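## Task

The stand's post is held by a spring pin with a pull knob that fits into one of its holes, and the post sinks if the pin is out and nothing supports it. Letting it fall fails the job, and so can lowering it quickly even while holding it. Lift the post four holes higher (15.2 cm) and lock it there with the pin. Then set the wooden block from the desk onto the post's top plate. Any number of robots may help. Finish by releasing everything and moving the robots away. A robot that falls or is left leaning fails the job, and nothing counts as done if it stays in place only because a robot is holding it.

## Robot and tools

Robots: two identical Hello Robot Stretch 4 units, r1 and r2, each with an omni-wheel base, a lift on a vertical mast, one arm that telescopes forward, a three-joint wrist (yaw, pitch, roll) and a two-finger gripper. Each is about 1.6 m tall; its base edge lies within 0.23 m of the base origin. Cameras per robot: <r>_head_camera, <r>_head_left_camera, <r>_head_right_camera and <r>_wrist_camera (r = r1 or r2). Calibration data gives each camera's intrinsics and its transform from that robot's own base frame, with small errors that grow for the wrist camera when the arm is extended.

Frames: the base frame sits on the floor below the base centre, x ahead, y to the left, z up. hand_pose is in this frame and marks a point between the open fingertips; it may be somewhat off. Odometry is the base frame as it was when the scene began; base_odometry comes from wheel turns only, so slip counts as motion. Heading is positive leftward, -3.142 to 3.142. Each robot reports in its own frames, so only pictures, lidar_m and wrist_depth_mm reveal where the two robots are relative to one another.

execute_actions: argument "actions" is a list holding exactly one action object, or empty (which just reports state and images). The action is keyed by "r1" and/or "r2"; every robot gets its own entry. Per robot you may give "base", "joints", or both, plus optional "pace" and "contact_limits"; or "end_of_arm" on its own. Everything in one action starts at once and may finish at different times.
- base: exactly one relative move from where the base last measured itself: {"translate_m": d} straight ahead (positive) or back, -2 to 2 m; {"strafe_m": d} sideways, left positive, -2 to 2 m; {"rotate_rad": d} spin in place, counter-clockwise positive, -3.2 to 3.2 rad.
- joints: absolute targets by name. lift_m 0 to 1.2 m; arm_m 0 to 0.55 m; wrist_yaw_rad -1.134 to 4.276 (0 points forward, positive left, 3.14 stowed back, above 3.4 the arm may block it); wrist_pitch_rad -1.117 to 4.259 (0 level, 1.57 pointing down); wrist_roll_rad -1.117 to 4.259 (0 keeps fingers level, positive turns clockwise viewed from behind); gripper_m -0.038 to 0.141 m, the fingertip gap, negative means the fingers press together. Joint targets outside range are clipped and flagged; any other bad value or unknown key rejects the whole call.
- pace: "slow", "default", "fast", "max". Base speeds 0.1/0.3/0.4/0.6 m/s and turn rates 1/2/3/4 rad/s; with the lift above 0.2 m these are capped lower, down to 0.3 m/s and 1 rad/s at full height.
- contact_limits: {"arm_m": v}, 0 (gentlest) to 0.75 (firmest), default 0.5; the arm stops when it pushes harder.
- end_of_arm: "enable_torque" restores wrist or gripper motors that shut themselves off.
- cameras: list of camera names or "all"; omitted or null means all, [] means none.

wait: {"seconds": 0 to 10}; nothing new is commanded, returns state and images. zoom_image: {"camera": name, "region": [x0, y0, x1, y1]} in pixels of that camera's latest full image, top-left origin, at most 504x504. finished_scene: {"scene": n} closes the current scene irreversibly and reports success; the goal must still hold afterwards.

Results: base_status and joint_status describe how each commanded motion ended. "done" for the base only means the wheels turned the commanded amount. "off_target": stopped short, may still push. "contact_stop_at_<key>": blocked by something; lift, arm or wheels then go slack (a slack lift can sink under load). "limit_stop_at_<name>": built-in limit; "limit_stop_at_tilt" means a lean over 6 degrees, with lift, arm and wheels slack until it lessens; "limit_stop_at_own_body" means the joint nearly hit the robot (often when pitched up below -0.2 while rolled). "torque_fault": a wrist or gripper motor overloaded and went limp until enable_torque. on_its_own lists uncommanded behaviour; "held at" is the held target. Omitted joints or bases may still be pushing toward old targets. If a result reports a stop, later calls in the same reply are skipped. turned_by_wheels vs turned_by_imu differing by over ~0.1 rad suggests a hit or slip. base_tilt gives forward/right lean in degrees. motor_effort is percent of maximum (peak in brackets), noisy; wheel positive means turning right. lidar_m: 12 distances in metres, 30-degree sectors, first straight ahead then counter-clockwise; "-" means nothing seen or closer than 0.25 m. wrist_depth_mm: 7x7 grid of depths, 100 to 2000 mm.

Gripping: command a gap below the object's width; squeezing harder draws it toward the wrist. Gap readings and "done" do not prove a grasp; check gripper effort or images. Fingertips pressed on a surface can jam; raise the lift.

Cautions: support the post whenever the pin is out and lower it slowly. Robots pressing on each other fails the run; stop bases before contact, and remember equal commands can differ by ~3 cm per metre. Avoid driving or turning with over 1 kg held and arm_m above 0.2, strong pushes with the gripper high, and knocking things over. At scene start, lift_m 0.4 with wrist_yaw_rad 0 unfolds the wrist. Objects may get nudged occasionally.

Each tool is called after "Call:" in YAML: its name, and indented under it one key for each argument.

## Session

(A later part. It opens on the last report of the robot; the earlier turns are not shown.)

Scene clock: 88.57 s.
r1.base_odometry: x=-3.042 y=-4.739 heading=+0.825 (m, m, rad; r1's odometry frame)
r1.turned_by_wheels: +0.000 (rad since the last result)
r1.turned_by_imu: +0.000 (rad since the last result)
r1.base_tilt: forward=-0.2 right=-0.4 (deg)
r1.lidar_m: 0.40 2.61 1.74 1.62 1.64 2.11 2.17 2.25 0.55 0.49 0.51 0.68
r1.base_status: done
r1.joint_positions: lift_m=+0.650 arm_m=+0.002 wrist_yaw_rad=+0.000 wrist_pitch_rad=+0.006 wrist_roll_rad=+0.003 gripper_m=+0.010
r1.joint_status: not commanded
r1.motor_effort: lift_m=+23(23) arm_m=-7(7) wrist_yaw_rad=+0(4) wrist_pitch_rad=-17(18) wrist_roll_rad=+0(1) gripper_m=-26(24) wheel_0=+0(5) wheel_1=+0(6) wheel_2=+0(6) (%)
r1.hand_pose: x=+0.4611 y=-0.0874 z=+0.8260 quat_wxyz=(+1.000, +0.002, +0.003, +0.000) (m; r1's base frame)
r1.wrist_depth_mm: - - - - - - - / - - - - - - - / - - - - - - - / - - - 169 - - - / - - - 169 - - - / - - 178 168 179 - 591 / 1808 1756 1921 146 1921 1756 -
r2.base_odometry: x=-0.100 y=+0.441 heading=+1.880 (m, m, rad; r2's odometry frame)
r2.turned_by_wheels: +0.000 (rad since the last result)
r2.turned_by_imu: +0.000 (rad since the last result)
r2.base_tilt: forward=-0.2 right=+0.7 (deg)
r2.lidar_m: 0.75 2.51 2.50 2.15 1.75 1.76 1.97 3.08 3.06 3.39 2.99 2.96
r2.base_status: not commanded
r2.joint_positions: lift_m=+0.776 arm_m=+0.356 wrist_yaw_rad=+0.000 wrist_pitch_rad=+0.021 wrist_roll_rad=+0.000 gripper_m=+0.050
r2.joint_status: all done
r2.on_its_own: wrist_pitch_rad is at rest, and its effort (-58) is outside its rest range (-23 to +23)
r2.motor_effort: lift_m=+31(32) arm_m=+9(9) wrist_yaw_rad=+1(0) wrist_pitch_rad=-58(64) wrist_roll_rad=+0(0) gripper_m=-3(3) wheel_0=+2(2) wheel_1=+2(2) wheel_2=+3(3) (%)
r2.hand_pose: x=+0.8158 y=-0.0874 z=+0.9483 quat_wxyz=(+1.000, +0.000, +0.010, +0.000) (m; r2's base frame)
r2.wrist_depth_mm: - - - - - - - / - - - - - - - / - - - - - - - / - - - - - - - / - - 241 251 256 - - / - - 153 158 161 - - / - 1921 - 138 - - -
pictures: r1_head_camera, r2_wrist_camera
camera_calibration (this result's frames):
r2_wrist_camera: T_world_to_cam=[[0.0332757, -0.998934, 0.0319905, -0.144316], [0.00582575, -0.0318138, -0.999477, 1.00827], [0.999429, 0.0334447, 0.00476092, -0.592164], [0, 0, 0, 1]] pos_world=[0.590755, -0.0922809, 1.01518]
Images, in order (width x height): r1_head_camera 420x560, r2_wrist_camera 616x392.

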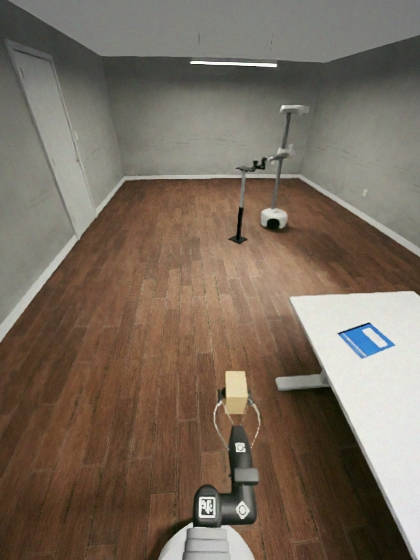

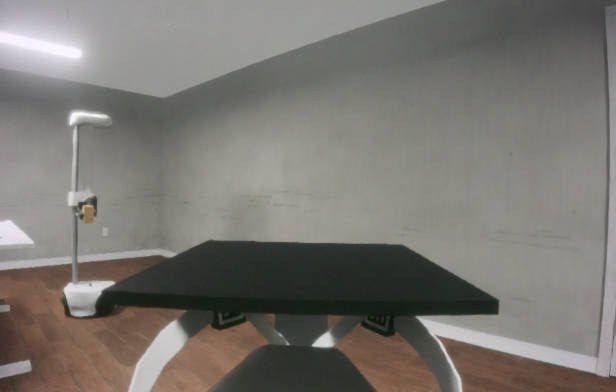

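Call:
execute_actions:
  actions:
    - {"r1":{"base":{"translate_m":1.8},"joints":{"lift_m":0.9},"pace":"fast"},"r2":{"joints":{"lift_m":0.781},"pace":"slow"}}
  cameras: ["r1_head_camera","r1_wrist_camera"]

Scene clock: 94.93 s.
r1.base_odometry: x=-1.821 y=-3.417 heading=+0.825 (m, m, rad; r1's odometry frame)
r1.turned_by_wheels: +0.000 (rad since the last result)
r1.turned_by_imu: -0.005 (rad since the last result)
r1.base_tilt: forward=-0.1 right=-0.3 (deg)
r1.lidar_m: 0.39 2.85 1.96 1.78 1.83 2.37 - 0.87 1.02 2.92 2.96 1.20
r1.base_status: done
r1.joint_positions: lift_m=+0.900 arm_m=+0.002 wrist_yaw_rad=+0.000 wrist_pitch_rad=+0.006 wrist_roll_rad=+0.003 gripper_m=+0.010
r1.joint_status: all done
r1.motor_effort: lift_m=+22(24) arm_m=-7(7) wrist_yaw_rad=+0(1) wrist_pitch_rad=-15(18) wrist_roll_rad=+1(1) gripper_m=-24(23) wheel_0=-1(7) wheel_1=-2(6) wheel_2=-1(9) (%)
r1.hand_pose: x=+0.4611 y=-0.0874 z=+1.0761 quat_wxyz=(+1.000, +0.002, +0.003, +0.000) (m; r1's base frame)
r1.wrist_depth_mm: - - - - - - - / - - - - - - - / - - - - - - - / - - - 169 - - - / - - - 168 - 1708 - / - - 178 168 178 - - / - - - 146 - - -
r2.base_odometry: x=-0.100 y=+0.441 heading=+1.880 (m, m, rad; r2's odometry frame)
r2.turned_by_wheels: +0.000 (rad since the last result)
r2.turned_by_imu: -0.001 (rad since the last result)
r2.base_tilt: forward=-0.2 right=+0.6 (deg)
r2.lidar_m: 0.78 1.86 2.51 2.12 1.77 1.75 1.96 3.08 3.05 3.41 2.98 2.96
r2.base_status: not commanded
r2.joint_positions: lift_m=+0.780 arm_m=+0.357 wrist_yaw_rad=+0.000 wrist_pitch_rad=+0.021 wrist_roll_rad=+0.000 gripper_m=+0.050
r2.joint_status: all done
r2.on_its_own: wrist_pitch_rad is at rest, and its effort (-59) is outside its rest range (-23 to +23)
r2.motor_effort: lift_m=+31(31) arm_m=+9(9) wrist_yaw_rad=+1(2) wrist_pitch_rad=-59(65) wrist_roll_rad=-1(1) gripper_m=-3(2) wheel_0=+2(2) wheel_1=+2(2) wheel_2=+3(3) (%)
r2.hand_pose: x=+0.8158 y=-0.0874 z=+0.9524 quat_wxyz=(+1.000, +0.000, +0.010, +0.000) (m; r2's base frame)
r2.wrist_depth_mm: - - - - - - - / - - - - - - - / - - - - - - - / - - - - - - - / - - 242 251 256 - - / - - 153 158 160 - - / - 1756 - 138 - - -
pictures: r1_head_camera, r1_wrist_camera
camera_calibration (this result's frames):
r1_wrist_camera: T_world_to_cam=[[0.00458328, -0.999589, 0.0283086, -0.122473], [0.00889762, -0.028267, -0.999561, 1.12729], [0.99995, 0.00483315, 0.00876441, -0.244199], [0, 0, 0, 1]] pos_world=[0.234718, -0.0893773, 1.1324]
Images, in order (width x height): r1_head_camera 420x560, r1_wrist_camera 616x392.

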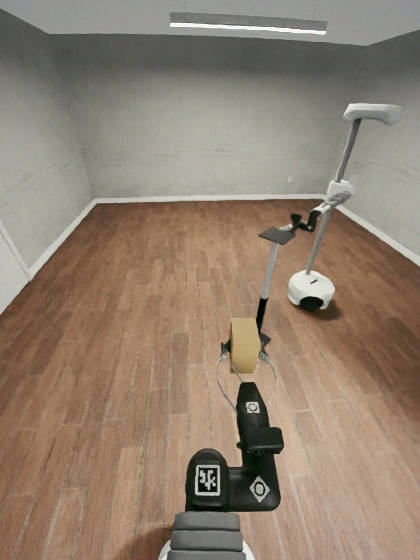

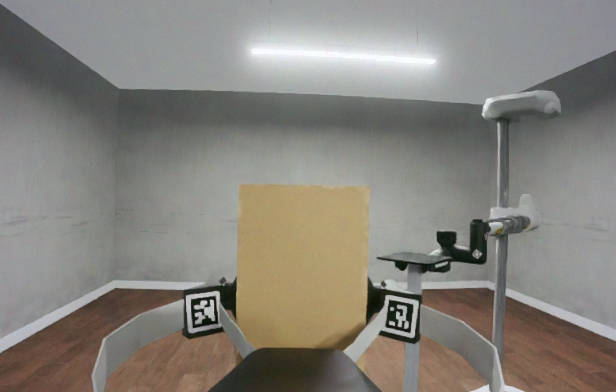

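Call:
execute_actions:
  actions:
    - {"r1":{"base":{"strafe_m":-0.3},"pace":"fast"},"r2":{"joints":{"lift_m":0.785},"pace":"slow"}}
  cameras: ["r1_head_camera"]

Scene clock: 98.03 s.
r1.base_odometry: x=-1.601 y=-3.621 heading=+0.825 (m, m, rad; r1's odometry frame)
r1.turned_by_wheels: +0.000 (rad since the last result)
r1.turned_by_imu: +0.001 (rad since the last result)
r1.base_tilt: forward=-0.2 right=-0.4 (deg)
r1.lidar_m: 0.42 3.38 2.26 2.09 2.15 2.71 0.75 0.75 1.01 2.62 2.66 1.52
r1.base_status: done
r1.joint_positions: lift_m=+0.900 arm_m=+0.002 wrist_yaw_rad=+0.000 wrist_pitch_rad=+0.006 wrist_roll_rad=+0.003 gripper_m=+0.010
r1.joint_status: not commanded
r1.motor_effort: lift_m=+22(22) arm_m=-7(7) wrist_yaw_rad=+0(3) wrist_pitch_rad=-17(16) wrist_roll_rad=+1(1) gripper_m=-25(24) wheel_0=-1(9) wheel_1=+0(9) wheel_2=-1(0) (%)
r1.hand_pose: x=+0.4611 y=-0.0874 z=+1.0761 quat_wxyz=(+1.000, +0.002, +0.003, +0.000) (m; r1's base frame)
r1.wrist_depth_mm: - - - - - - - / - - - - - - - / - - - - - - - / - - - 169 - - - / - - - 168 - - - / - - 178 168 178 - - / - - - 146 - - -
r2.base_odometry: x=-0.100 y=+0.441 heading=+1.880 (m, m, rad; r2's odometry frame)
r2.turned_by_wheels: +0.000 (rad since the last result)
r2.turned_by_imu: -0.001 (rad since the last result)
r2.base_tilt: forward=-0.1 right=+0.7 (deg)
r2.lidar_m: 0.75 1.44 2.50 2.13 1.76 1.74 1.97 3.06 3.05 3.41 2.99 2.96
r2.base_status: not commanded
r2.joint_positions: lift_m=+0.784 arm_m=+0.357 wrist_yaw_rad=+0.000 wrist_pitch_rad=+0.021 wrist_roll_rad=+0.000 gripper_m=+0.050
r2.joint_status: all done
r2.on_its_own: wrist_pitch_rad is at rest, and its effort (-59) is outside its rest range (-23 to +23)
r2.motor_effort: lift_m=+32(33) arm_m=+9(8) wrist_yaw_rad=+0(0) wrist_pitch_rad=-59(65) wrist_roll_rad=+1(1) gripper_m=-5(3) wheel_0=+2(2) wheel_1=+2(2) wheel_2=+3(3) (%)
r2.hand_pose: x=+0.8158 y=-0.0874 z=+0.9562 quat_wxyz=(+1.000, +0.000, +0.010, +0.000) (m; r2's base frame)
r2.wrist_depth_mm: 1182 - - - - - - / - - - - - - - / 1182 - - - - - - / - - - - - - - / - - 243 250 256 - - / - - 153 158 161 - - / - 1983 - 138 - - -
pictures: r1_head_camera
Images, in order (width x height): r1_head_camera 420x560.

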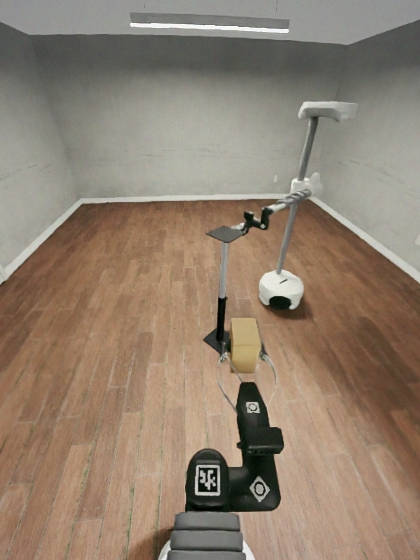

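Call:
execute_actions:
  actions:
    - {"r1":{"base":{"translate_m":0.3},"pace":"fast"},"r2":{"joints":{"lift_m":0.789},"pace":"slow"}}
  cameras: ["r1_head_camera"]

Scene clock: 100.80 s.
r1.base_odometry: x=-1.397 y=-3.400 heading=+0.825 (m, m, rad; r1's odometry frame)
r1.turned_by_wheels: +0.000 (rad since the last result)
r1.turned_by_imu: -0.001 (rad since the last result)
r1.base_tilt: forward=-0.2 right=-0.4 (deg)
r1.lidar_m: 0.42 3.43 2.26 2.12 2.18 2.77 1.03 1.07 2.78 2.58 2.62 1.11
r1.base_status: done
r1.joint_positions: lift_m=+0.900 arm_m=+0.002 wrist_yaw_rad=+0.000 wrist_pitch_rad=+0.006 wrist_roll_rad=+0.003 gripper_m=+0.010
r1.joint_status: not commanded
r1.motor_effort: lift_m=+22(22) arm_m=-7(7) wrist_yaw_rad=+0(1) wrist_pitch_rad=-17(16) wrist_roll_rad=+1(1) gripper_m=-25(23) wheel_0=-1(4) wheel_1=+1(5) wheel_2=+0(9) (%)
r1.hand_pose: x=+0.4611 y=-0.0874 z=+1.0761 quat_wxyz=(+1.000, +0.002, +0.003, +0.000) (m; r1's base frame)
r1.wrist_depth_mm: - - - - - - - / - - - - - 1336 - / - - - - - - - / - - - 169 - - - / - - - 168 904 - - / - - 178 168 179 - - / - - - 146 - 1366 -
r2.base_odometry: x=-0.100 y=+0.441 heading=+1.880 (m, m, rad; r2's odometry frame)
r2.turned_by_wheels: +0.000 (rad since the last result)
r2.turned_by_imu: -0.001 (rad since the last result)
r2.base_tilt: forward=-0.1 right=+0.6 (deg)
r2.lidar_m: 0.77 1.20 2.47 2.15 1.78 1.72 1.96 3.08 3.05 3.41 2.97 2.96
r2.base_status: not commanded
r2.joint_positions: lift_m=+0.788 arm_m=+0.357 wrist_yaw_rad=+0.000 wrist_pitch_rad=+0.025 wrist_roll_rad=+0.000 gripper_m=+0.050
r2.joint_status: all done
r2.on_its_own: wrist_pitch_rad is at rest, and its effort (-72) is outside its rest range (-23 to +23)
r2.motor_effort: lift_m=+33(33) arm_m=+8(9) wrist_yaw_rad=+1(0) wrist_pitch_rad=-72(72) wrist_roll_rad=+1(1) gripper_m=-5(5) wheel_0=+2(2) wheel_1=+2(2) wheel_2=+3(3) (%)
r2.hand_pose: x=+0.8158 y=-0.0874 z=+0.9589 quat_wxyz=(+1.000, +0.000, +0.013, +0.000) (m; r2's base frame)
r2.wrist_depth_mm: - - - - - - - / - - - - - - - / 991 - - - - - - / - - - - - - - / - - 246 254 259 - - / - - 157 162 165 - - / - 1921 - 137 - - -
pictures: r1_head_camera
Images, in order (width x height): r1_head_camera 420x560.

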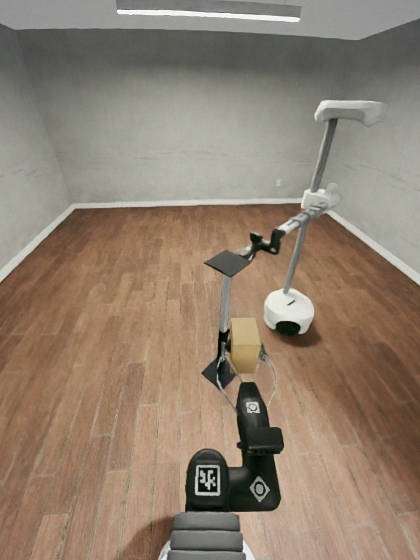

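Pin appears to have snapped in. Lower r2.

Call:
execute_actions:
  actions:
    - {"r2":{"joints":{"lift_m":0.765},"pace":"slow"}}
  cameras: ["r2_wrist_camera","r2_head_camera"]

Scene clock: 102.07 s.
r1.base_odometry: x=-1.397 y=-3.400 heading=+0.825 (m, m, rad; r1's odometry frame)
r1.turned_by_wheels: +0.000 (rad since the last result)
r1.turned_by_imu: +0.000 (rad since the last result)
r1.base_tilt: forward=-0.2 right=-0.3 (deg)
r1.lidar_m: 0.40 3.44 2.32 2.11 2.16 2.77 1.03 1.07 2.80 2.57 2.63 1.14
r1.base_status: not commanded
r1.joint_positions: lift_m=+0.900 arm_m=+0.002 wrist_yaw_rad=+0.000 wrist_pitch_rad=+0.006 wrist_roll_rad=+0.003 gripper_m=+0.010
r1.joint_status: not commanded
r1.motor_effort: lift_m=+22(22) arm_m=-7(7) wrist_yaw_rad=+0(0) wrist_pitch_rad=-16(16) wrist_roll_rad=+0(1) gripper_m=-23(25) wheel_0=-1(1) wheel_1=+1(0) wheel_2=+0(0) (%)
r1.hand_pose: x=+0.4611 y=-0.0874 z=+1.0761 quat_wxyz=(+1.000, +0.002, +0.003, +0.000) (m; r1's base frame)
r1.wrist_depth_mm: - - - - - - - / - - - - - 1308 - / - - - - - - - / - - - 169 - - - / - - - 169 904 - - / - - 178 168 178 - - / - - - 146 - 1397 -
r2.base_odometry: x=-0.100 y=+0.441 heading=+1.880 (m, m, rad; r2's odometry frame)
r2.turned_by_wheels: +0.000 (rad since the last result)
r2.turned_by_imu: +0.000 (rad since the last result)
r2.base_tilt: forward=-0.1 right=+0.6 (deg)
r2.lidar_m: 0.77 1.19 2.49 2.14 1.75 1.75 1.95 3.08 3.05 3.40 2.99 2.95
r2.base_status: not commanded
r2.joint_positions: lift_m=+0.765 arm_m=+0.357 wrist_yaw_rad=+0.000 wrist_pitch_rad=+0.003 wrist_roll_rad=+0.000 gripper_m=+0.050
r2.joint_status: all done
r2.motor_effort: lift_m=+14(32) arm_m=+8(9) wrist_yaw_rad=+2(1) wrist_pitch_rad=-7(72) wrist_roll_rad=-1(0) gripper_m=-2(6) wheel_0=+2(2) wheel_1=+2(2) wheel_2=+3(3) (%)
r2.hand_pose: x=+0.8159 y=-0.0874 z=+0.9428 quat_wxyz=(+1.000, +0.000, +0.001, +0.000) (m; r2's base frame)
r2.wrist_depth_mm: - 1138 - - - - - / - - - - - - - / - - - - - - - / - - - - - - - / - - 213 225 232 - - / - - 189 203 180 - - / 1464 - - 140 - - -
pictures: r2_head_camera, r2_wrist_camera
camera_calibration (this result's frames):
r2_wrist_camera: T_world_to_cam=[[0.032739, -0.998933, 0.032575, -0.144247], [0.0236465, -0.0318092, -0.999214, 0.988027], [0.999184, 0.0334835, 0.0225799, -0.608826], [0, 0, 0, 1]] pos_world=[0.589689, -0.0922787, 1.0057]
Images, in order (width x height): r2_head_camera 420x560, r2_wrist_camera 616x392.

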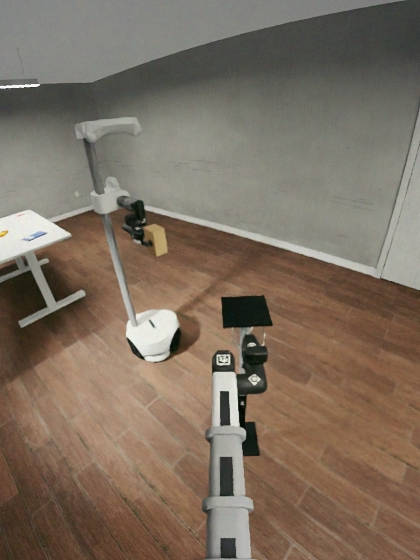

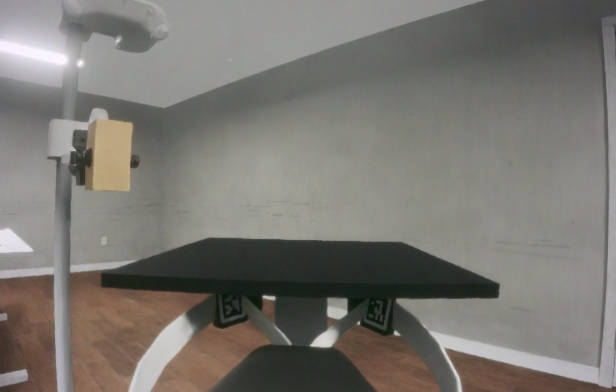

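Call:
execute_actions:
  actions:
    - {"r1":{"base":{"translate_m":0.3},"joints":{"arm_m":0.1},"pace":"fast"},"r2":{"joints":{"arm_m":0.0,"lift_m":0.45},"pace":"fast"}}
  cameras: ["r2_wrist_camera","r1_head_camera","r2_head_camera"]

Scene clock: 105.43 s.
r1.base_odometry: x=-1.193 y=-3.180 heading=+0.824 (m, m, rad; r1's odometry frame)
r1.turned_by_wheels: +0.000 (rad since the last result)
r1.turned_by_imu: -0.002 (rad since the last result)
r1.base_tilt: forward=-0.2 right=-0.3 (deg)
r1.lidar_m: 0.48 3.48 2.28 2.16 2.18 2.79 1.34 1.36 2.74 2.55 2.59 0.98
r1.base_status: done
r1.joint_positions: lift_m=+0.900 arm_m=+0.099 wrist_yaw_rad=+0.000 wrist_pitch_rad=+0.006 wrist_roll_rad=+0.003 gripper_m=+0.010
r1.joint_status: all done
r1.motor_effort: lift_m=+22(22) arm_m=+7(8) wrist_yaw_rad=+0(2) wrist_pitch_rad=-17(18) wrist_roll_rad=+1(1) gripper_m=-24(24) wheel_0=-1(4) wheel_1=-1(5) wheel_2=+0(11) (%)
r1.hand_pose: x=+0.5582 y=-0.0874 z=+1.0761 quat_wxyz=(+1.000, +0.002, +0.003, +0.000) (m; r1's base frame)
r1.wrist_depth_mm: - - - - - - 820 / - - - - - - - / - - - - - - - / - - - 169 - - - / - - - 169 - - - / - - 177 169 178 - - / - - 362 146 370 866 878
r2.base_odometry: x=-0.100 y=+0.441 heading=+1.880 (m, m, rad; r2's odometry frame)
r2.turned_by_wheels: +0.000 (rad since the last result)
r2.turned_by_imu: -0.001 (rad since the last result)
r2.base_tilt: forward=-0.2 right=+0.8 (deg)
r2.lidar_m: 0.71 1.18 2.51 2.13 1.76 1.75 1.96 3.07 3.06 3.39 2.96 2.96
r2.base_status: not commanded
r2.joint_positions: lift_m=+0.450 arm_m=+0.003 wrist_yaw_rad=+0.000 wrist_pitch_rad=+0.003 wrist_roll_rad=+0.000 gripper_m=+0.050
r2.joint_status: all done
joint sent to its limit — the command would take r2.arm_m past its lower limit, so that joint was sent only as far as its limit.
r2.motor_effort: lift_m=+15(15) arm_m=-8(7) wrist_yaw_rad=+0(1) wrist_pitch_rad=-7(7) wrist_roll_rad=+0(1) gripper_m=-5(5) wheel_0=+2(2) wheel_1=+2(2) wheel_2=+3(3) (%)
r2.hand_pose: x=+0.4620 y=-0.0875 z=+0.6279 quat_wxyz=(+1.000, +0.000, +0.001, +0.000) (m; r2's base frame)
r2.wrist_depth_mm: - - 831 564 - - - / - - - - - - - / - - - - - - - / - - - - - - - / - - - - - - - / - - 198 - 202 - - / 1499 1042 1078 140 1537 1537 1576
pictures: r1_head_camera, r2_head_camera, r2_wrist_camera
camera_calibration (this result's frames):
r2_wrist_camera: T_world_to_cam=[[0.0324899, -0.998941, 0.0325839, -0.122359], [0.0239101, -0.0318149, -0.999208, 0.68155], [0.999186, 0.0332432, 0.0228511, -0.248248], [0, 0, 0, 1]] pos_world=[0.235725, -0.0922937, 0.69067]
Images, in order (width x height): r1_head_camera 420x560, r2_head_camera 420x560, r2_wrist_camera 616x392.

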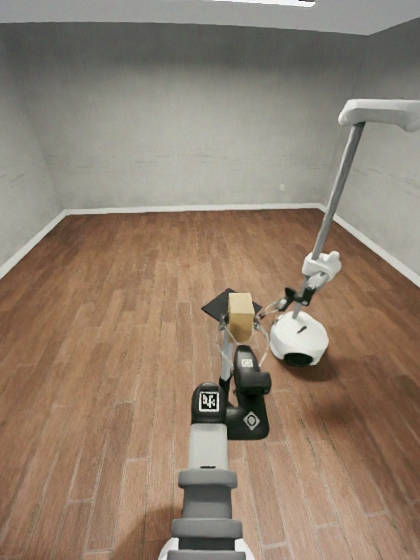

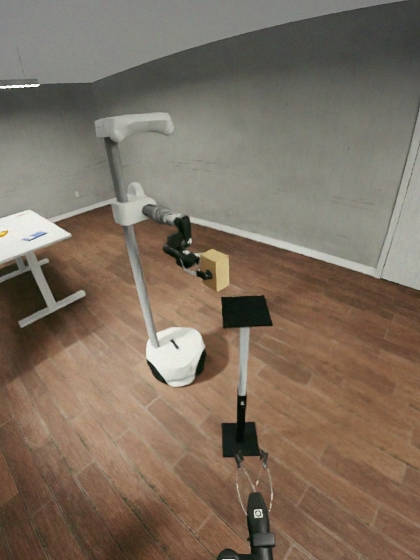

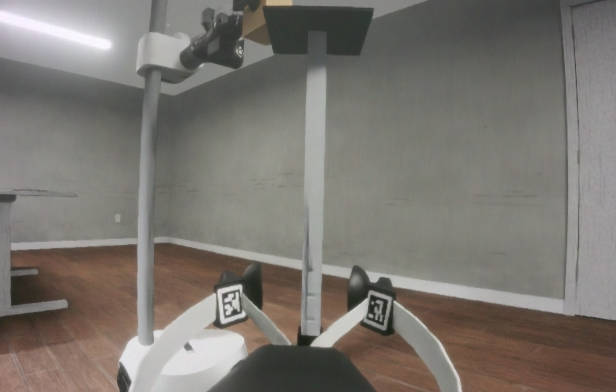

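Call:
zoom_image:
  camera: "r2_wrist_camera"
  region: [250, 170, 380, 360]

Call:
execute_actions:
  actions:
    - {"r1":{"joints":{"arm_m":0.235},"pace":"fast"},"r2":{"joints":{"lift_m":0.76},"pace":"fast"}}
  cameras: ["r2_wrist_camera","r1_head_camera","r2_head_camera"]

Region (250, 170, 380, 360) of r2_wrist_camera's 616x392 image, scaled by 2.653; it fills the left 345 columns of this view, and the rest is white.

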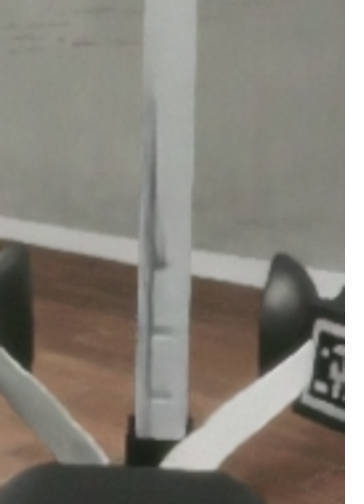

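Scene clock: 107.70 s.
r1.base_odometry: x=-1.193 y=-3.180 heading=+0.824 (m, m, rad; r1's odometry frame)
r1.turned_by_wheels: +0.000 (rad since the last result)
r1.turned_by_imu: +0.000 (rad since the last result)
r1.base_tilt: forward=-0.1 right=-0.3 (deg)
r1.lidar_m: 0.63 3.49 2.33 2.16 2.19 2.80 1.33 1.36 2.77 2.57 2.59 0.93
r1.base_status: not commanded
r1.joint_positions: lift_m=+0.900 arm_m=+0.234 wrist_yaw_rad=+0.000 wrist_pitch_rad=+0.006 wrist_roll_rad=+0.003 gripper_m=+0.010
r1.joint_status: all done
r1.motor_effort: lift_m=+22(22) arm_m=+7(7) wrist_yaw_rad=+0(1) wrist_pitch_rad=-15(16) wrist_roll_rad=+1(1) gripper_m=-24(24) wheel_0=-1(1) wheel_1=-1(1) wheel_2=+0(1) (%)
r1.hand_pose: x=+0.6932 y=-0.0873 z=+1.0761 quat_wxyz=(+1.000, +0.002, +0.003, +0.000) (m; r1's base frame)
r1.wrist_depth_mm: - - - - - - 842 / - - - - - - - / - - - - - - - / - - - 169 - - - / - - - 169 - - 809 / - - 178 169 178 - 621 / - - - 146 - 424 -
r2.base_odometry: x=-0.100 y=+0.441 heading=+1.880 (m, m, rad; r2's odometry frame)
r2.turned_by_wheels: +0.000 (rad since the last result)
r2.turned_by_imu: -0.001 (rad since the last result)
r2.base_tilt: forward=-0.2 right=+0.6 (deg)
r2.lidar_m: 0.70 1.18 2.51 2.14 1.75 1.75 1.96 3.05 3.04 3.41 2.98 2.97
r2.base_status: not commanded
r2.joint_positions: lift_m=+0.760 arm_m=+0.003 wrist_yaw_rad=+0.000 wrist_pitch_rad=+0.003 wrist_roll_rad=+0.000 gripper_m=+0.050
r2.joint_status: all done
r2.motor_effort: lift_m=+25(28) arm_m=-8(8) wrist_yaw_rad=+2(1) wrist_pitch_rad=-7(7) wrist_roll_rad=+0(1) gripper_m=-4(5) wheel_0=+2(2) wheel_1=+2(2) wheel_2=+3(3) (%)
r2.hand_pose: x=+0.4620 y=-0.0875 z=+0.9370 quat_wxyz=(+1.000, +0.000, +0.001, +0.000) (m; r2's base frame)
r2.wrist_depth_mm: - - 1229 - - - - / - - - - - - - / - - 976 564 - - - / - - - - - - - / - - - - - - - / - - 198 - 202 - - / - 1983 - 140 - - -
pictures: r1_head_camera, r2_head_camera, r2_wrist_camera
camera_calibration (this result's frames):
r2_wrist_camera: T_world_to_cam=[[0.0324978, -0.99894, 0.032585, -0.132434], [0.0239456, -0.0318147, -0.999207, 0.990423], [0.999185, 0.0332523, 0.0228863, -0.255336], [0, 0, 0, 1]] pos_world=[0.235716, -0.0922931, 0.999796]
Images, in order (width x height): r1_head_camera 420x560, r2_head_camera 420x560, r2_wrist_camera 616x392.

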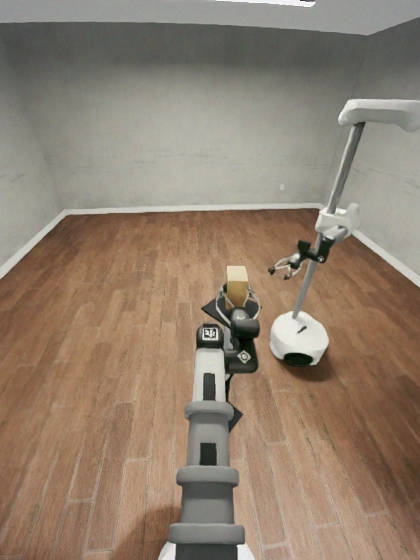

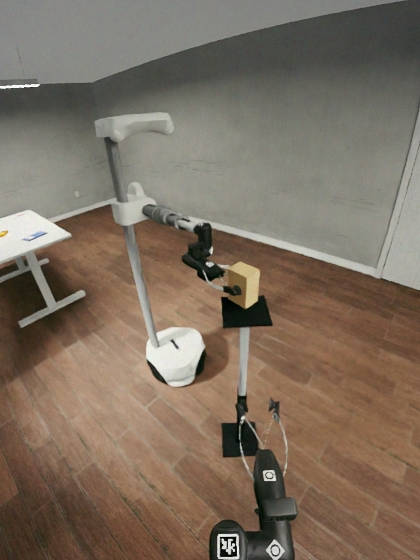

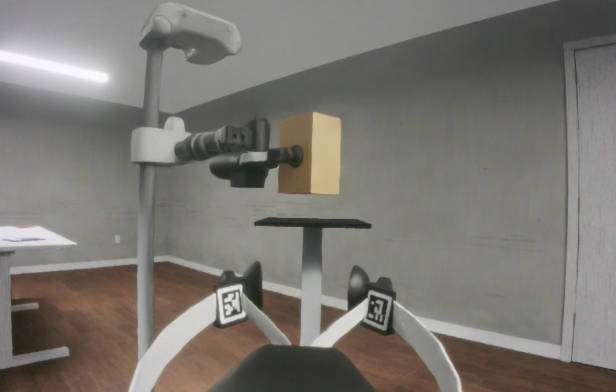

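Call:
execute_actions:
  actions:
    - {"r1":{"joints":{"arm_m":0.243,"lift_m":0.864},"pace":"slow"}}
  cameras: ["r2_wrist_camera"]

Call:
zoom_image:
  camera: "r2_wrist_camera"
  region: [230, 130, 400, 250]

Scene clock: 109.53 s.
r1.base_odometry: x=-1.193 y=-3.180 heading=+0.824 (m, m, rad; r1's odometry frame)
r1.turned_by_wheels: +0.000 (rad since the last result)
r1.turned_by_imu: +0.000 (rad since the last result)
r1.base_tilt: forward=-0.2 right=-0.5 (deg)
r1.lidar_m: 0.65 3.48 2.29 2.17 2.19 2.81 1.33 1.36 2.76 2.55 2.59 0.93
r1.base_status: not commanded
r1.joint_positions: lift_m=+0.864 arm_m=+0.242 wrist_yaw_rad=+0.000 wrist_pitch_rad=+0.006 wrist_roll_rad=+0.003 gripper_m=+0.010
r1.joint_status: all done
r1.motor_effort: lift_m=+16(20) arm_m=+7(7) wrist_yaw_rad=-1(0) wrist_pitch_rad=-17(14) wrist_roll_rad=+0(1) gripper_m=-26(24) wheel_0=-1(1) wheel_1=-1(1) wheel_2=-1(0) (%)
r1.hand_pose: x=+0.7012 y=-0.0874 z=+1.0406 quat_wxyz=(+1.000, +0.002, +0.003, +0.000) (m; r1's base frame)
r1.wrist_depth_mm: - - - - - - 842 / - - - - - - - / - - - - - - - / - - - 169 - - 854 / - - - 168 - - 615 / - - 178 168 179 569 842 / - - 258 146 - - -
r2.base_odometry: x=-0.100 y=+0.441 heading=+1.880 (m, m, rad; r2's odometry frame)
r2.turned_by_wheels: +0.000 (rad since the last result)
r2.turned_by_imu: +0.000 (rad since the last result)
r2.base_tilt: forward=-0.2 right=+0.7 (deg)
r2.lidar_m: 0.71 1.20 2.51 2.17 1.76 1.76 1.95 3.09 3.05 3.42 2.97 2.95
r2.base_status: not commanded
r2.joint_positions: lift_m=+0.760 arm_m=+0.003 wrist_yaw_rad=+0.000 wrist_pitch_rad=+0.003 wrist_roll_rad=+0.000 gripper_m=+0.050
r2.joint_status: not commanded
r2.motor_effort: lift_m=+25(25) arm_m=-8(8) wrist_yaw_rad=+1(2) wrist_pitch_rad=-6(6) wrist_roll_rad=+1(1) gripper_m=-6(4) wheel_0=+2(2) wheel_1=+2(2) wheel_2=+3(3) (%)
r2.hand_pose: x=+0.4620 y=-0.0875 z=+0.9370 quat_wxyz=(+1.000, +0.000, +0.001, +0.000) (m; r2's base frame)
r2.wrist_depth_mm: - - 1205 - - - - / - - - - - - - / - - - - - - - / - - - 554 - - - / - - - - - - - / - - 198 - 202 - - / - 1921 - 140 - - -
pictures: r2_wrist_camera
camera_calibration (this result's frames):
r2_wrist_camera: T_world_to_cam=[[0.0324977, -0.99894, 0.032585, -0.132434], [0.0239456, -0.0318147, -0.999207, 0.990423], [0.999185, 0.0332522, 0.0228863, -0.255336], [0, 0, 0, 1]] pos_world=[0.235716, -0.0922931, 0.999796]
Images, in order (width x height): r2_wrist_camera 616x392.

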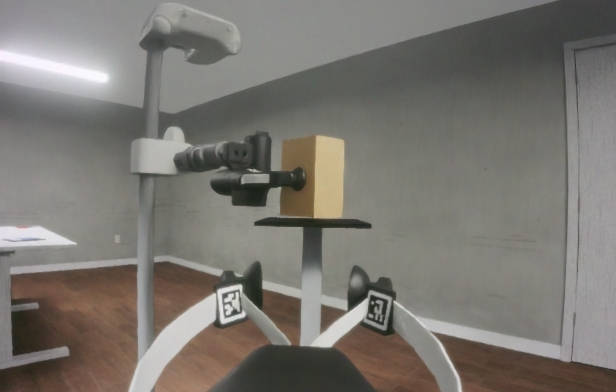

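Region (230, 130, 400, 250) of r2_wrist_camera's 616x392 image, scaled by 2.965; it fills the top 356 rows of this view, and the rest is white.

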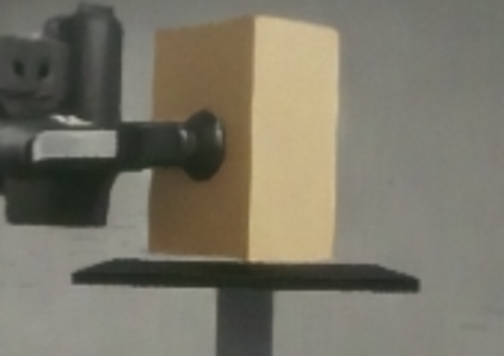

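Call:
execute_actions:
  actions:
    - {"r1":{"joints":{"lift_m":0.858},"pace":"slow"},"r2":{"base":{"translate_m":-0.3},"pace":"fast"}}
  cameras: ["r2_wrist_camera"]

Scene clock: 112.37 s.
r1.base_odometry: x=-1.193 y=-3.180 heading=+0.824 (m, m, rad; r1's odometry frame)
r1.turned_by_wheels: +0.000 (rad since the last result)
r1.turned_by_imu: +0.000 (rad since the last result)
r1.base_tilt: forward=+0.0 right=-0.5 (deg)
r1.lidar_m: 0.65 3.49 2.31 2.15 2.19 2.81 1.32 1.38 2.75 2.54 2.59 1.23
r1.base_status: not commanded
r1.joint_positions: lift_m=+0.858 arm_m=+0.242 wrist_yaw_rad=+0.000 wrist_pitch_rad=+0.006 wrist_roll_rad=+0.003 gripper_m=+0.010
r1.joint_status: all done
r1.motor_effort: lift_m=+16(15) arm_m=+7(7) wrist_yaw_rad=+0(0) wrist_pitch_rad=-17(16) wrist_roll_rad=+0(1) gripper_m=-25(23) wheel_0=-1(1) wheel_1=-1(1) wheel_2=+0(0) (%)
r1.hand_pose: x=+0.7012 y=-0.0874 z=+1.0347 quat_wxyz=(+1.000, +0.002, +0.003, +0.000) (m; r1's base frame)
r1.wrist_depth_mm: - - - - - - 991 / - - - - - - - / - - - - - - - / - - - 169 - - - / - - - 168 - - 854 / - - 178 168 178 - - / - - 245 146 251 - -
r2.base_odometry: x=-0.009 y=+0.155 heading=+1.879 (m, m, rad; r2's odometry frame)
r2.turned_by_wheels: +0.000 (rad since the last result)
r2.turned_by_imu: +0.000 (rad since the last result)
r2.base_tilt: forward=-0.3 right=+0.8 (deg)
r2.lidar_m: 1.02 1.51 3.56 1.86 1.52 1.50 1.71 2.74 2.85 3.19 3.22 3.19
r2.base_status: done
r2.joint_positions: lift_m=+0.760 arm_m=+0.003 wrist_yaw_rad=+0.000 wrist_pitch_rad=+0.003 wrist_roll_rad=+0.000 gripper_m=+0.050
r2.joint_status: not commanded
r2.motor_effort: lift_m=+25(25) arm_m=-8(8) wrist_yaw_rad=+0(0) wrist_pitch_rad=-7(7) wrist_roll_rad=-1(0) gripper_m=-2(3) wheel_0=-3(10) wheel_1=-3(7) wheel_2=+0(12) (%)
r2.hand_pose: x=+0.4620 y=-0.0874 z=+0.9370 quat_wxyz=(+1.000, +0.000, +0.001, +0.000) (m; r2's base frame)
r2.wrist_depth_mm: - - - - - - - / - - - - - - - / - - - - - - - / - - - 891 - - - / - - - - - - - / - - 198 - 202 - - / - - - 141 - - -
pictures: r2_wrist_camera
camera_calibration (this result's frames):
r2_wrist_camera: T_world_to_cam=[[0.0325671, -0.998938, 0.032585, -0.132446], [0.0239478, -0.031813, -0.999207, 0.990432], [0.999183, 0.0333216, 0.0228863, -0.255316], [0, 0, 0, 1]] pos_world=[0.235702, -0.0922888, 0.999806]
Images, in order (width x height): r2_wrist_camera 616x392.

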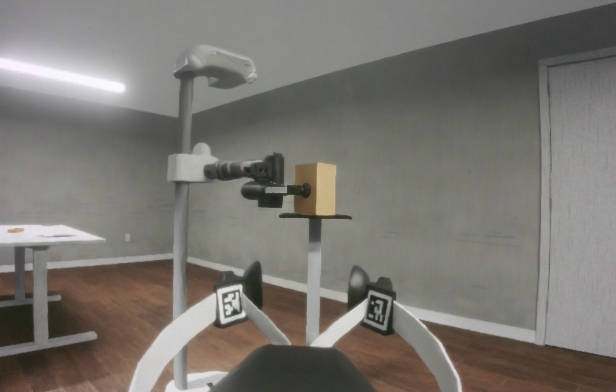

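Call:
execute_actions:
  actions:
    - {"r1":{"joints":{"lift_m":0.854},"pace":"slow"}}
  cameras: []

Scene clock: 113.57 s.
r1.base_odometry: x=-1.193 y=-3.180 heading=+0.824 (m, m, rad; r1's odometry frame)
r1.turned_by_wheels: +0.000 (rad since the last result)
r1.turned_by_imu: +0.000 (rad since the last result)
r1.base_tilt: forward=-0.2 right=-0.4 (deg)
r1.lidar_m: 0.64 3.50 2.28 2.16 2.18 2.78 1.33 1.38 2.76 2.55 2.59 1.25
r1.base_status: not commanded
r1.joint_positions: lift_m=+0.854 arm_m=+0.242 wrist_yaw_rad=+0.000 wrist_pitch_rad=+0.002 wrist_roll_rad=+0.003 gripper_m=+0.010
r1.joint_status: all done
r1.motor_effort: lift_m=+14(15) arm_m=+7(7) wrist_yaw_rad=+0(1) wrist_pitch_rad=-4(17) wrist_roll_rad=+1(1) gripper_m=-24(23) wheel_0=-1(1) wheel_1=-1(1) wheel_2=+0(1) (%)
r1.hand_pose: x=+0.7012 y=-0.0874 z=+1.0321 quat_wxyz=(+1.000, +0.002, +0.001, +0.000) (m; r1's base frame)
r1.wrist_depth_mm: - - - - - - 991 / - - - - - - - / - - - - - - - / - - - 170 - - - / - - - 168 - - 854 / - - 177 168 178 - - / - - 244 146 251 - -
r2.base_odometry: x=-0.009 y=+0.155 heading=+1.879 (m, m, rad; r2's odometry frame)
r2.turned_by_wheels: +0.000 (rad since the last result)
r2.turned_by_imu: +0.000 (rad since the last result)
r2.base_tilt: forward=-0.2 right=+0.6 (deg)
r2.lidar_m: 1.03 1.51 3.55 1.87 1.53 1.50 1.70 2.73 2.86 3.16 3.21 3.19
r2.base_status: not commanded
r2.joint_positions: lift_m=+0.760 arm_m=+0.003 wrist_yaw_rad=+0.000 wrist_pitch_rad=+0.003 wrist_roll_rad=+0.000 gripper_m=+0.050
r2.joint_status: not commanded
r2.motor_effort: lift_m=+25(25) arm_m=-8(8) wrist_yaw_rad=-1(0) wrist_pitch_rad=-7(7) wrist_roll_rad=+0(1) gripper_m=-3(5) wheel_0=-3(3) wheel_1=-3(3) wheel_2=+0(0) (%)
r2.hand_pose: x=+0.4620 y=-0.0874 z=+0.9370 quat_wxyz=(+1.000, +0.000, +0.001, +0.000) (m; r2's base frame)
r2.wrist_depth_mm: - - - - - - - / - - - - - - - / - - - - - - - / - - - 878 - - - / - - - - - - - / - - 197 - 203 - - / - - - 140 - - -
pictures: none
No camera images: the call's "cameras" was empty. Leave "cameras" out to get every camera's image.

Call:
execute_actions:
  actions:
    - {"r1":{"joints":{"gripper_m":0.12}}}
  cameras: []

Call:
execute_actions:
  actions:
    - {"r1":{"base":{"translate_m":-0.25},"joints":{"arm_m":0.0},"pace":"fast"}}
  cameras: ["r1_head_camera","r2_wrist_camera","r1_wrist_camera"]

Scene clock: 115.97 s.
r1.base_odometry: x=-1.193 y=-3.180 heading=+0.824 (m, m, rad; r1's odometry frame)
r1.turned_by_wheels: +0.000 (rad since the last result)
r1.turned_by_imu: +0.000 (rad since the last result)
r1.base_tilt: forward=-0.1 right=-0.3 (deg)
r1.lidar_m: 0.65 3.50 2.30 2.16 2.19 2.81 1.34 1.36 2.75 2.55 2.59 1.25
r1.base_status: not commanded
r1.joint_positions: lift_m=+0.854 arm_m=+0.242 wrist_yaw_rad=+0.000 wrist_pitch_rad=+0.002 wrist_roll_rad=+0.003 gripper_m=+0.120
r1.joint_status: all done
r1.motor_effort: lift_m=+15(15) arm_m=+7(7) wrist_yaw_rad=+0(1) wrist_pitch_rad=-3(4) wrist_roll_rad=+1(1) gripper_m=-1(25) wheel_0=-1(1) wheel_1=-1(1) wheel_2=-1(0) (%)
r1.hand_pose: x=+0.7011 y=-0.0875 z=+1.0320 quat_wxyz=(+1.000, +0.002, +0.001, +0.000) (m; r1's base frame)
r1.wrist_depth_mm: - - - - - - 991 / - - - - - - - / - - - - - - - / - - - 183 - - - / - - - 183 - - 854 / - - 194 182 194 - - / - - 245 138 - - -
r2.base_odometry: x=-0.009 y=+0.155 heading=+1.879 (m, m, rad; r2's odometry frame)
r2.turned_by_wheels: +0.000 (rad since the last result)
r2.turned_by_imu: -0.001 (rad since the last result)
r2.base_tilt: forward=-0.3 right=+0.5 (deg)
r2.lidar_m: 1.00 1.52 3.55 1.87 1.53 1.52 1.68 2.74 2.85 3.20 3.21 3.19
r2.base_status: not commanded
r2.joint_positions: lift_m=+0.760 arm_m=+0.003 wrist_yaw_rad=+0.000 wrist_pitch_rad=+0.003 wrist_roll_rad=+0.000 gripper_m=+0.050
r2.joint_status: not commanded
r2.motor_effort: lift_m=+25(25) arm_m=-8(8) wrist_yaw_rad=+0(1) wrist_pitch_rad=-7(6) wrist_roll_rad=+1(0) gripper_m=-7(4) wheel_0=-3(3) wheel_1=-3(3) wheel_2=+0(0) (%)
r2.hand_pose: x=+0.4620 y=-0.0874 z=+0.9370 quat_wxyz=(+1.000, +0.000, +0.001, +0.000) (m; r2's base frame)
r2.wrist_depth_mm: - - - - - - - / - - - - - - - / - - - - - - - / - - - 842 - - - / - - - - - - - / - - 198 - 202 - - / - - - 140 - - -
pictures: none
No camera images: the call's "cameras" was empty. Leave "cameras" out to get every camera's image.

Scene clock: 118.03 s.
r1.base_odometry: x=-1.363 y=-3.364 heading=+0.824 (m, m, rad; r1's odometry frame)
r1.turned_by_wheels: +0.000 (rad since the last result)
r1.turned_by_imu: +0.001 (rad since the last result)
r1.base_tilt: forward=-0.2 right=-0.4 (deg)
r1.lidar_m: 0.84 3.45 2.29 2.14 2.17 2.77 1.09 1.12 2.78 2.58 2.60 1.48
r1.base_status: done
r1.joint_positions: lift_m=+0.854 arm_m=+0.002 wrist_yaw_rad=+0.000 wrist_pitch_rad=+0.003 wrist_roll_rad=+0.003 gripper_m=+0.120
r1.joint_status: all done
r1.motor_effort: lift_m=+15(15) arm_m=-7(8) wrist_yaw_rad=+1(1) wrist_pitch_rad=-7(5) wrist_roll_rad=+1(1) gripper_m=+0(1) wheel_0=+0(5) wheel_1=+2(6) wheel_2=-1(8) (%)
r1.hand_pose: x=+0.4611 y=-0.0875 z=+1.0317 quat_wxyz=(+1.000, +0.002, +0.001, +0.000) (m; r1's base frame)
r1.wrist_depth_mm: - - - - - - - / - - - - - - - / - - - - - - - / - - - - - - - / - - - 683 - - - / - - - - 211 - - / - - - 138 - - -
r2.base_odometry: x=-0.009 y=+0.155 heading=+1.879 (m, m, rad; r2's odometry frame)
r2.turned_by_wheels: +0.000 (rad since the last result)
r2.turned_by_imu: +0.000 (rad since the last result)
r2.base_tilt: forward=-0.3 right=+0.6 (deg)
r2.lidar_m: 1.01 1.67 3.55 1.86 1.52 1.51 1.69 2.72 2.85 3.19 3.19 3.16
r2.base_status: not commanded
r2.joint_positions: lift_m=+0.760 arm_m=+0.003 wrist_yaw_rad=+0.000 wrist_pitch_rad=+0.003 wrist_roll_rad=+0.000 gripper_m=+0.050
r2.joint_status: not commanded
r2.motor_effort: lift_m=+25(25) arm_m=-8(8) wrist_yaw_rad=+1(2) wrist_pitch_rad=-6(6) wrist_roll_rad=+0(0) gripper_m=-5(6) wheel_0=-3(3) wheel_1=-3(3) wheel_2=+0(0) (%)
r2.hand_pose: x=+0.4620 y=-0.0874 z=+0.9370 quat_wxyz=(+1.000, +0.000, +0.001, +0.000) (m; r2's base frame)
r2.wrist_depth_mm: - - - - - - - / - - - - - - - / - - - - - - - / - - - - - - - / - - - - - - - / - - 198 - 202 - - / - - - 140 - - -
pictures: r1_head_camera, r1_wrist_camera, r2_wrist_camera
camera_calibration (this result's frames):
r1_wrist_camera: T_world_to_cam=[[0.00417207, -0.99959, 0.0283236, -0.121132], [0.0123632, -0.0282701, -0.999524, 1.08124], [0.999915, 0.00452025, 0.0122402, -0.247401], [0, 0, 0, 1]] pos_world=[0.234517, -0.0893967, 1.08719]
r2_wrist_camera: T_world_to_cam=[[0.0325672, -0.998938, 0.032585, -0.132446], [0.0239478, -0.031813, -0.999207, 0.990432], [0.999183, 0.0333217, 0.0228863, -0.255316], [0, 0, 0, 1]] pos_world=[0.235702, -0.0922888, 0.999806]
Images, in order (width x height): r1_head_camera 420x560, r1_wrist_camera 616x392, r2_wrist_camera 616x392.

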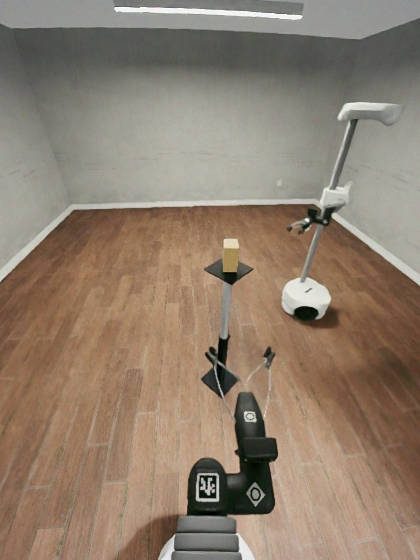

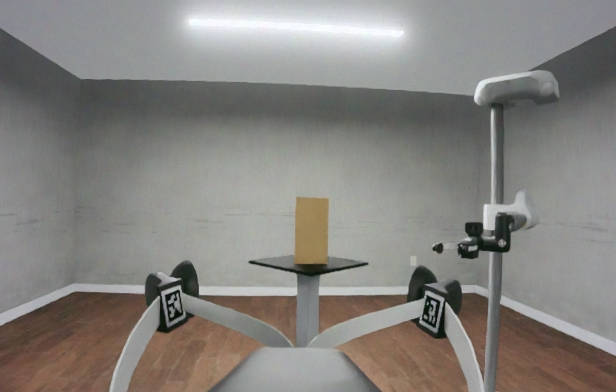

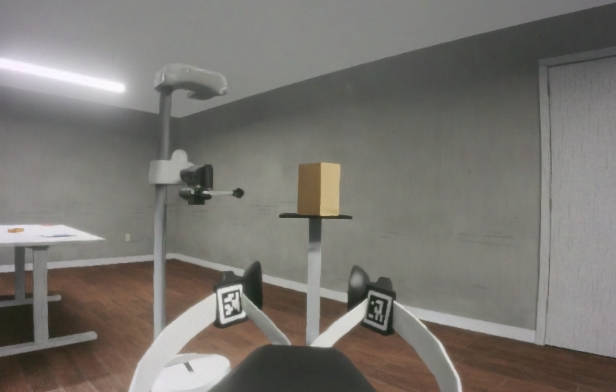

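Call:
finished_scene:
  scene: 1

The scene is finished: the task was done.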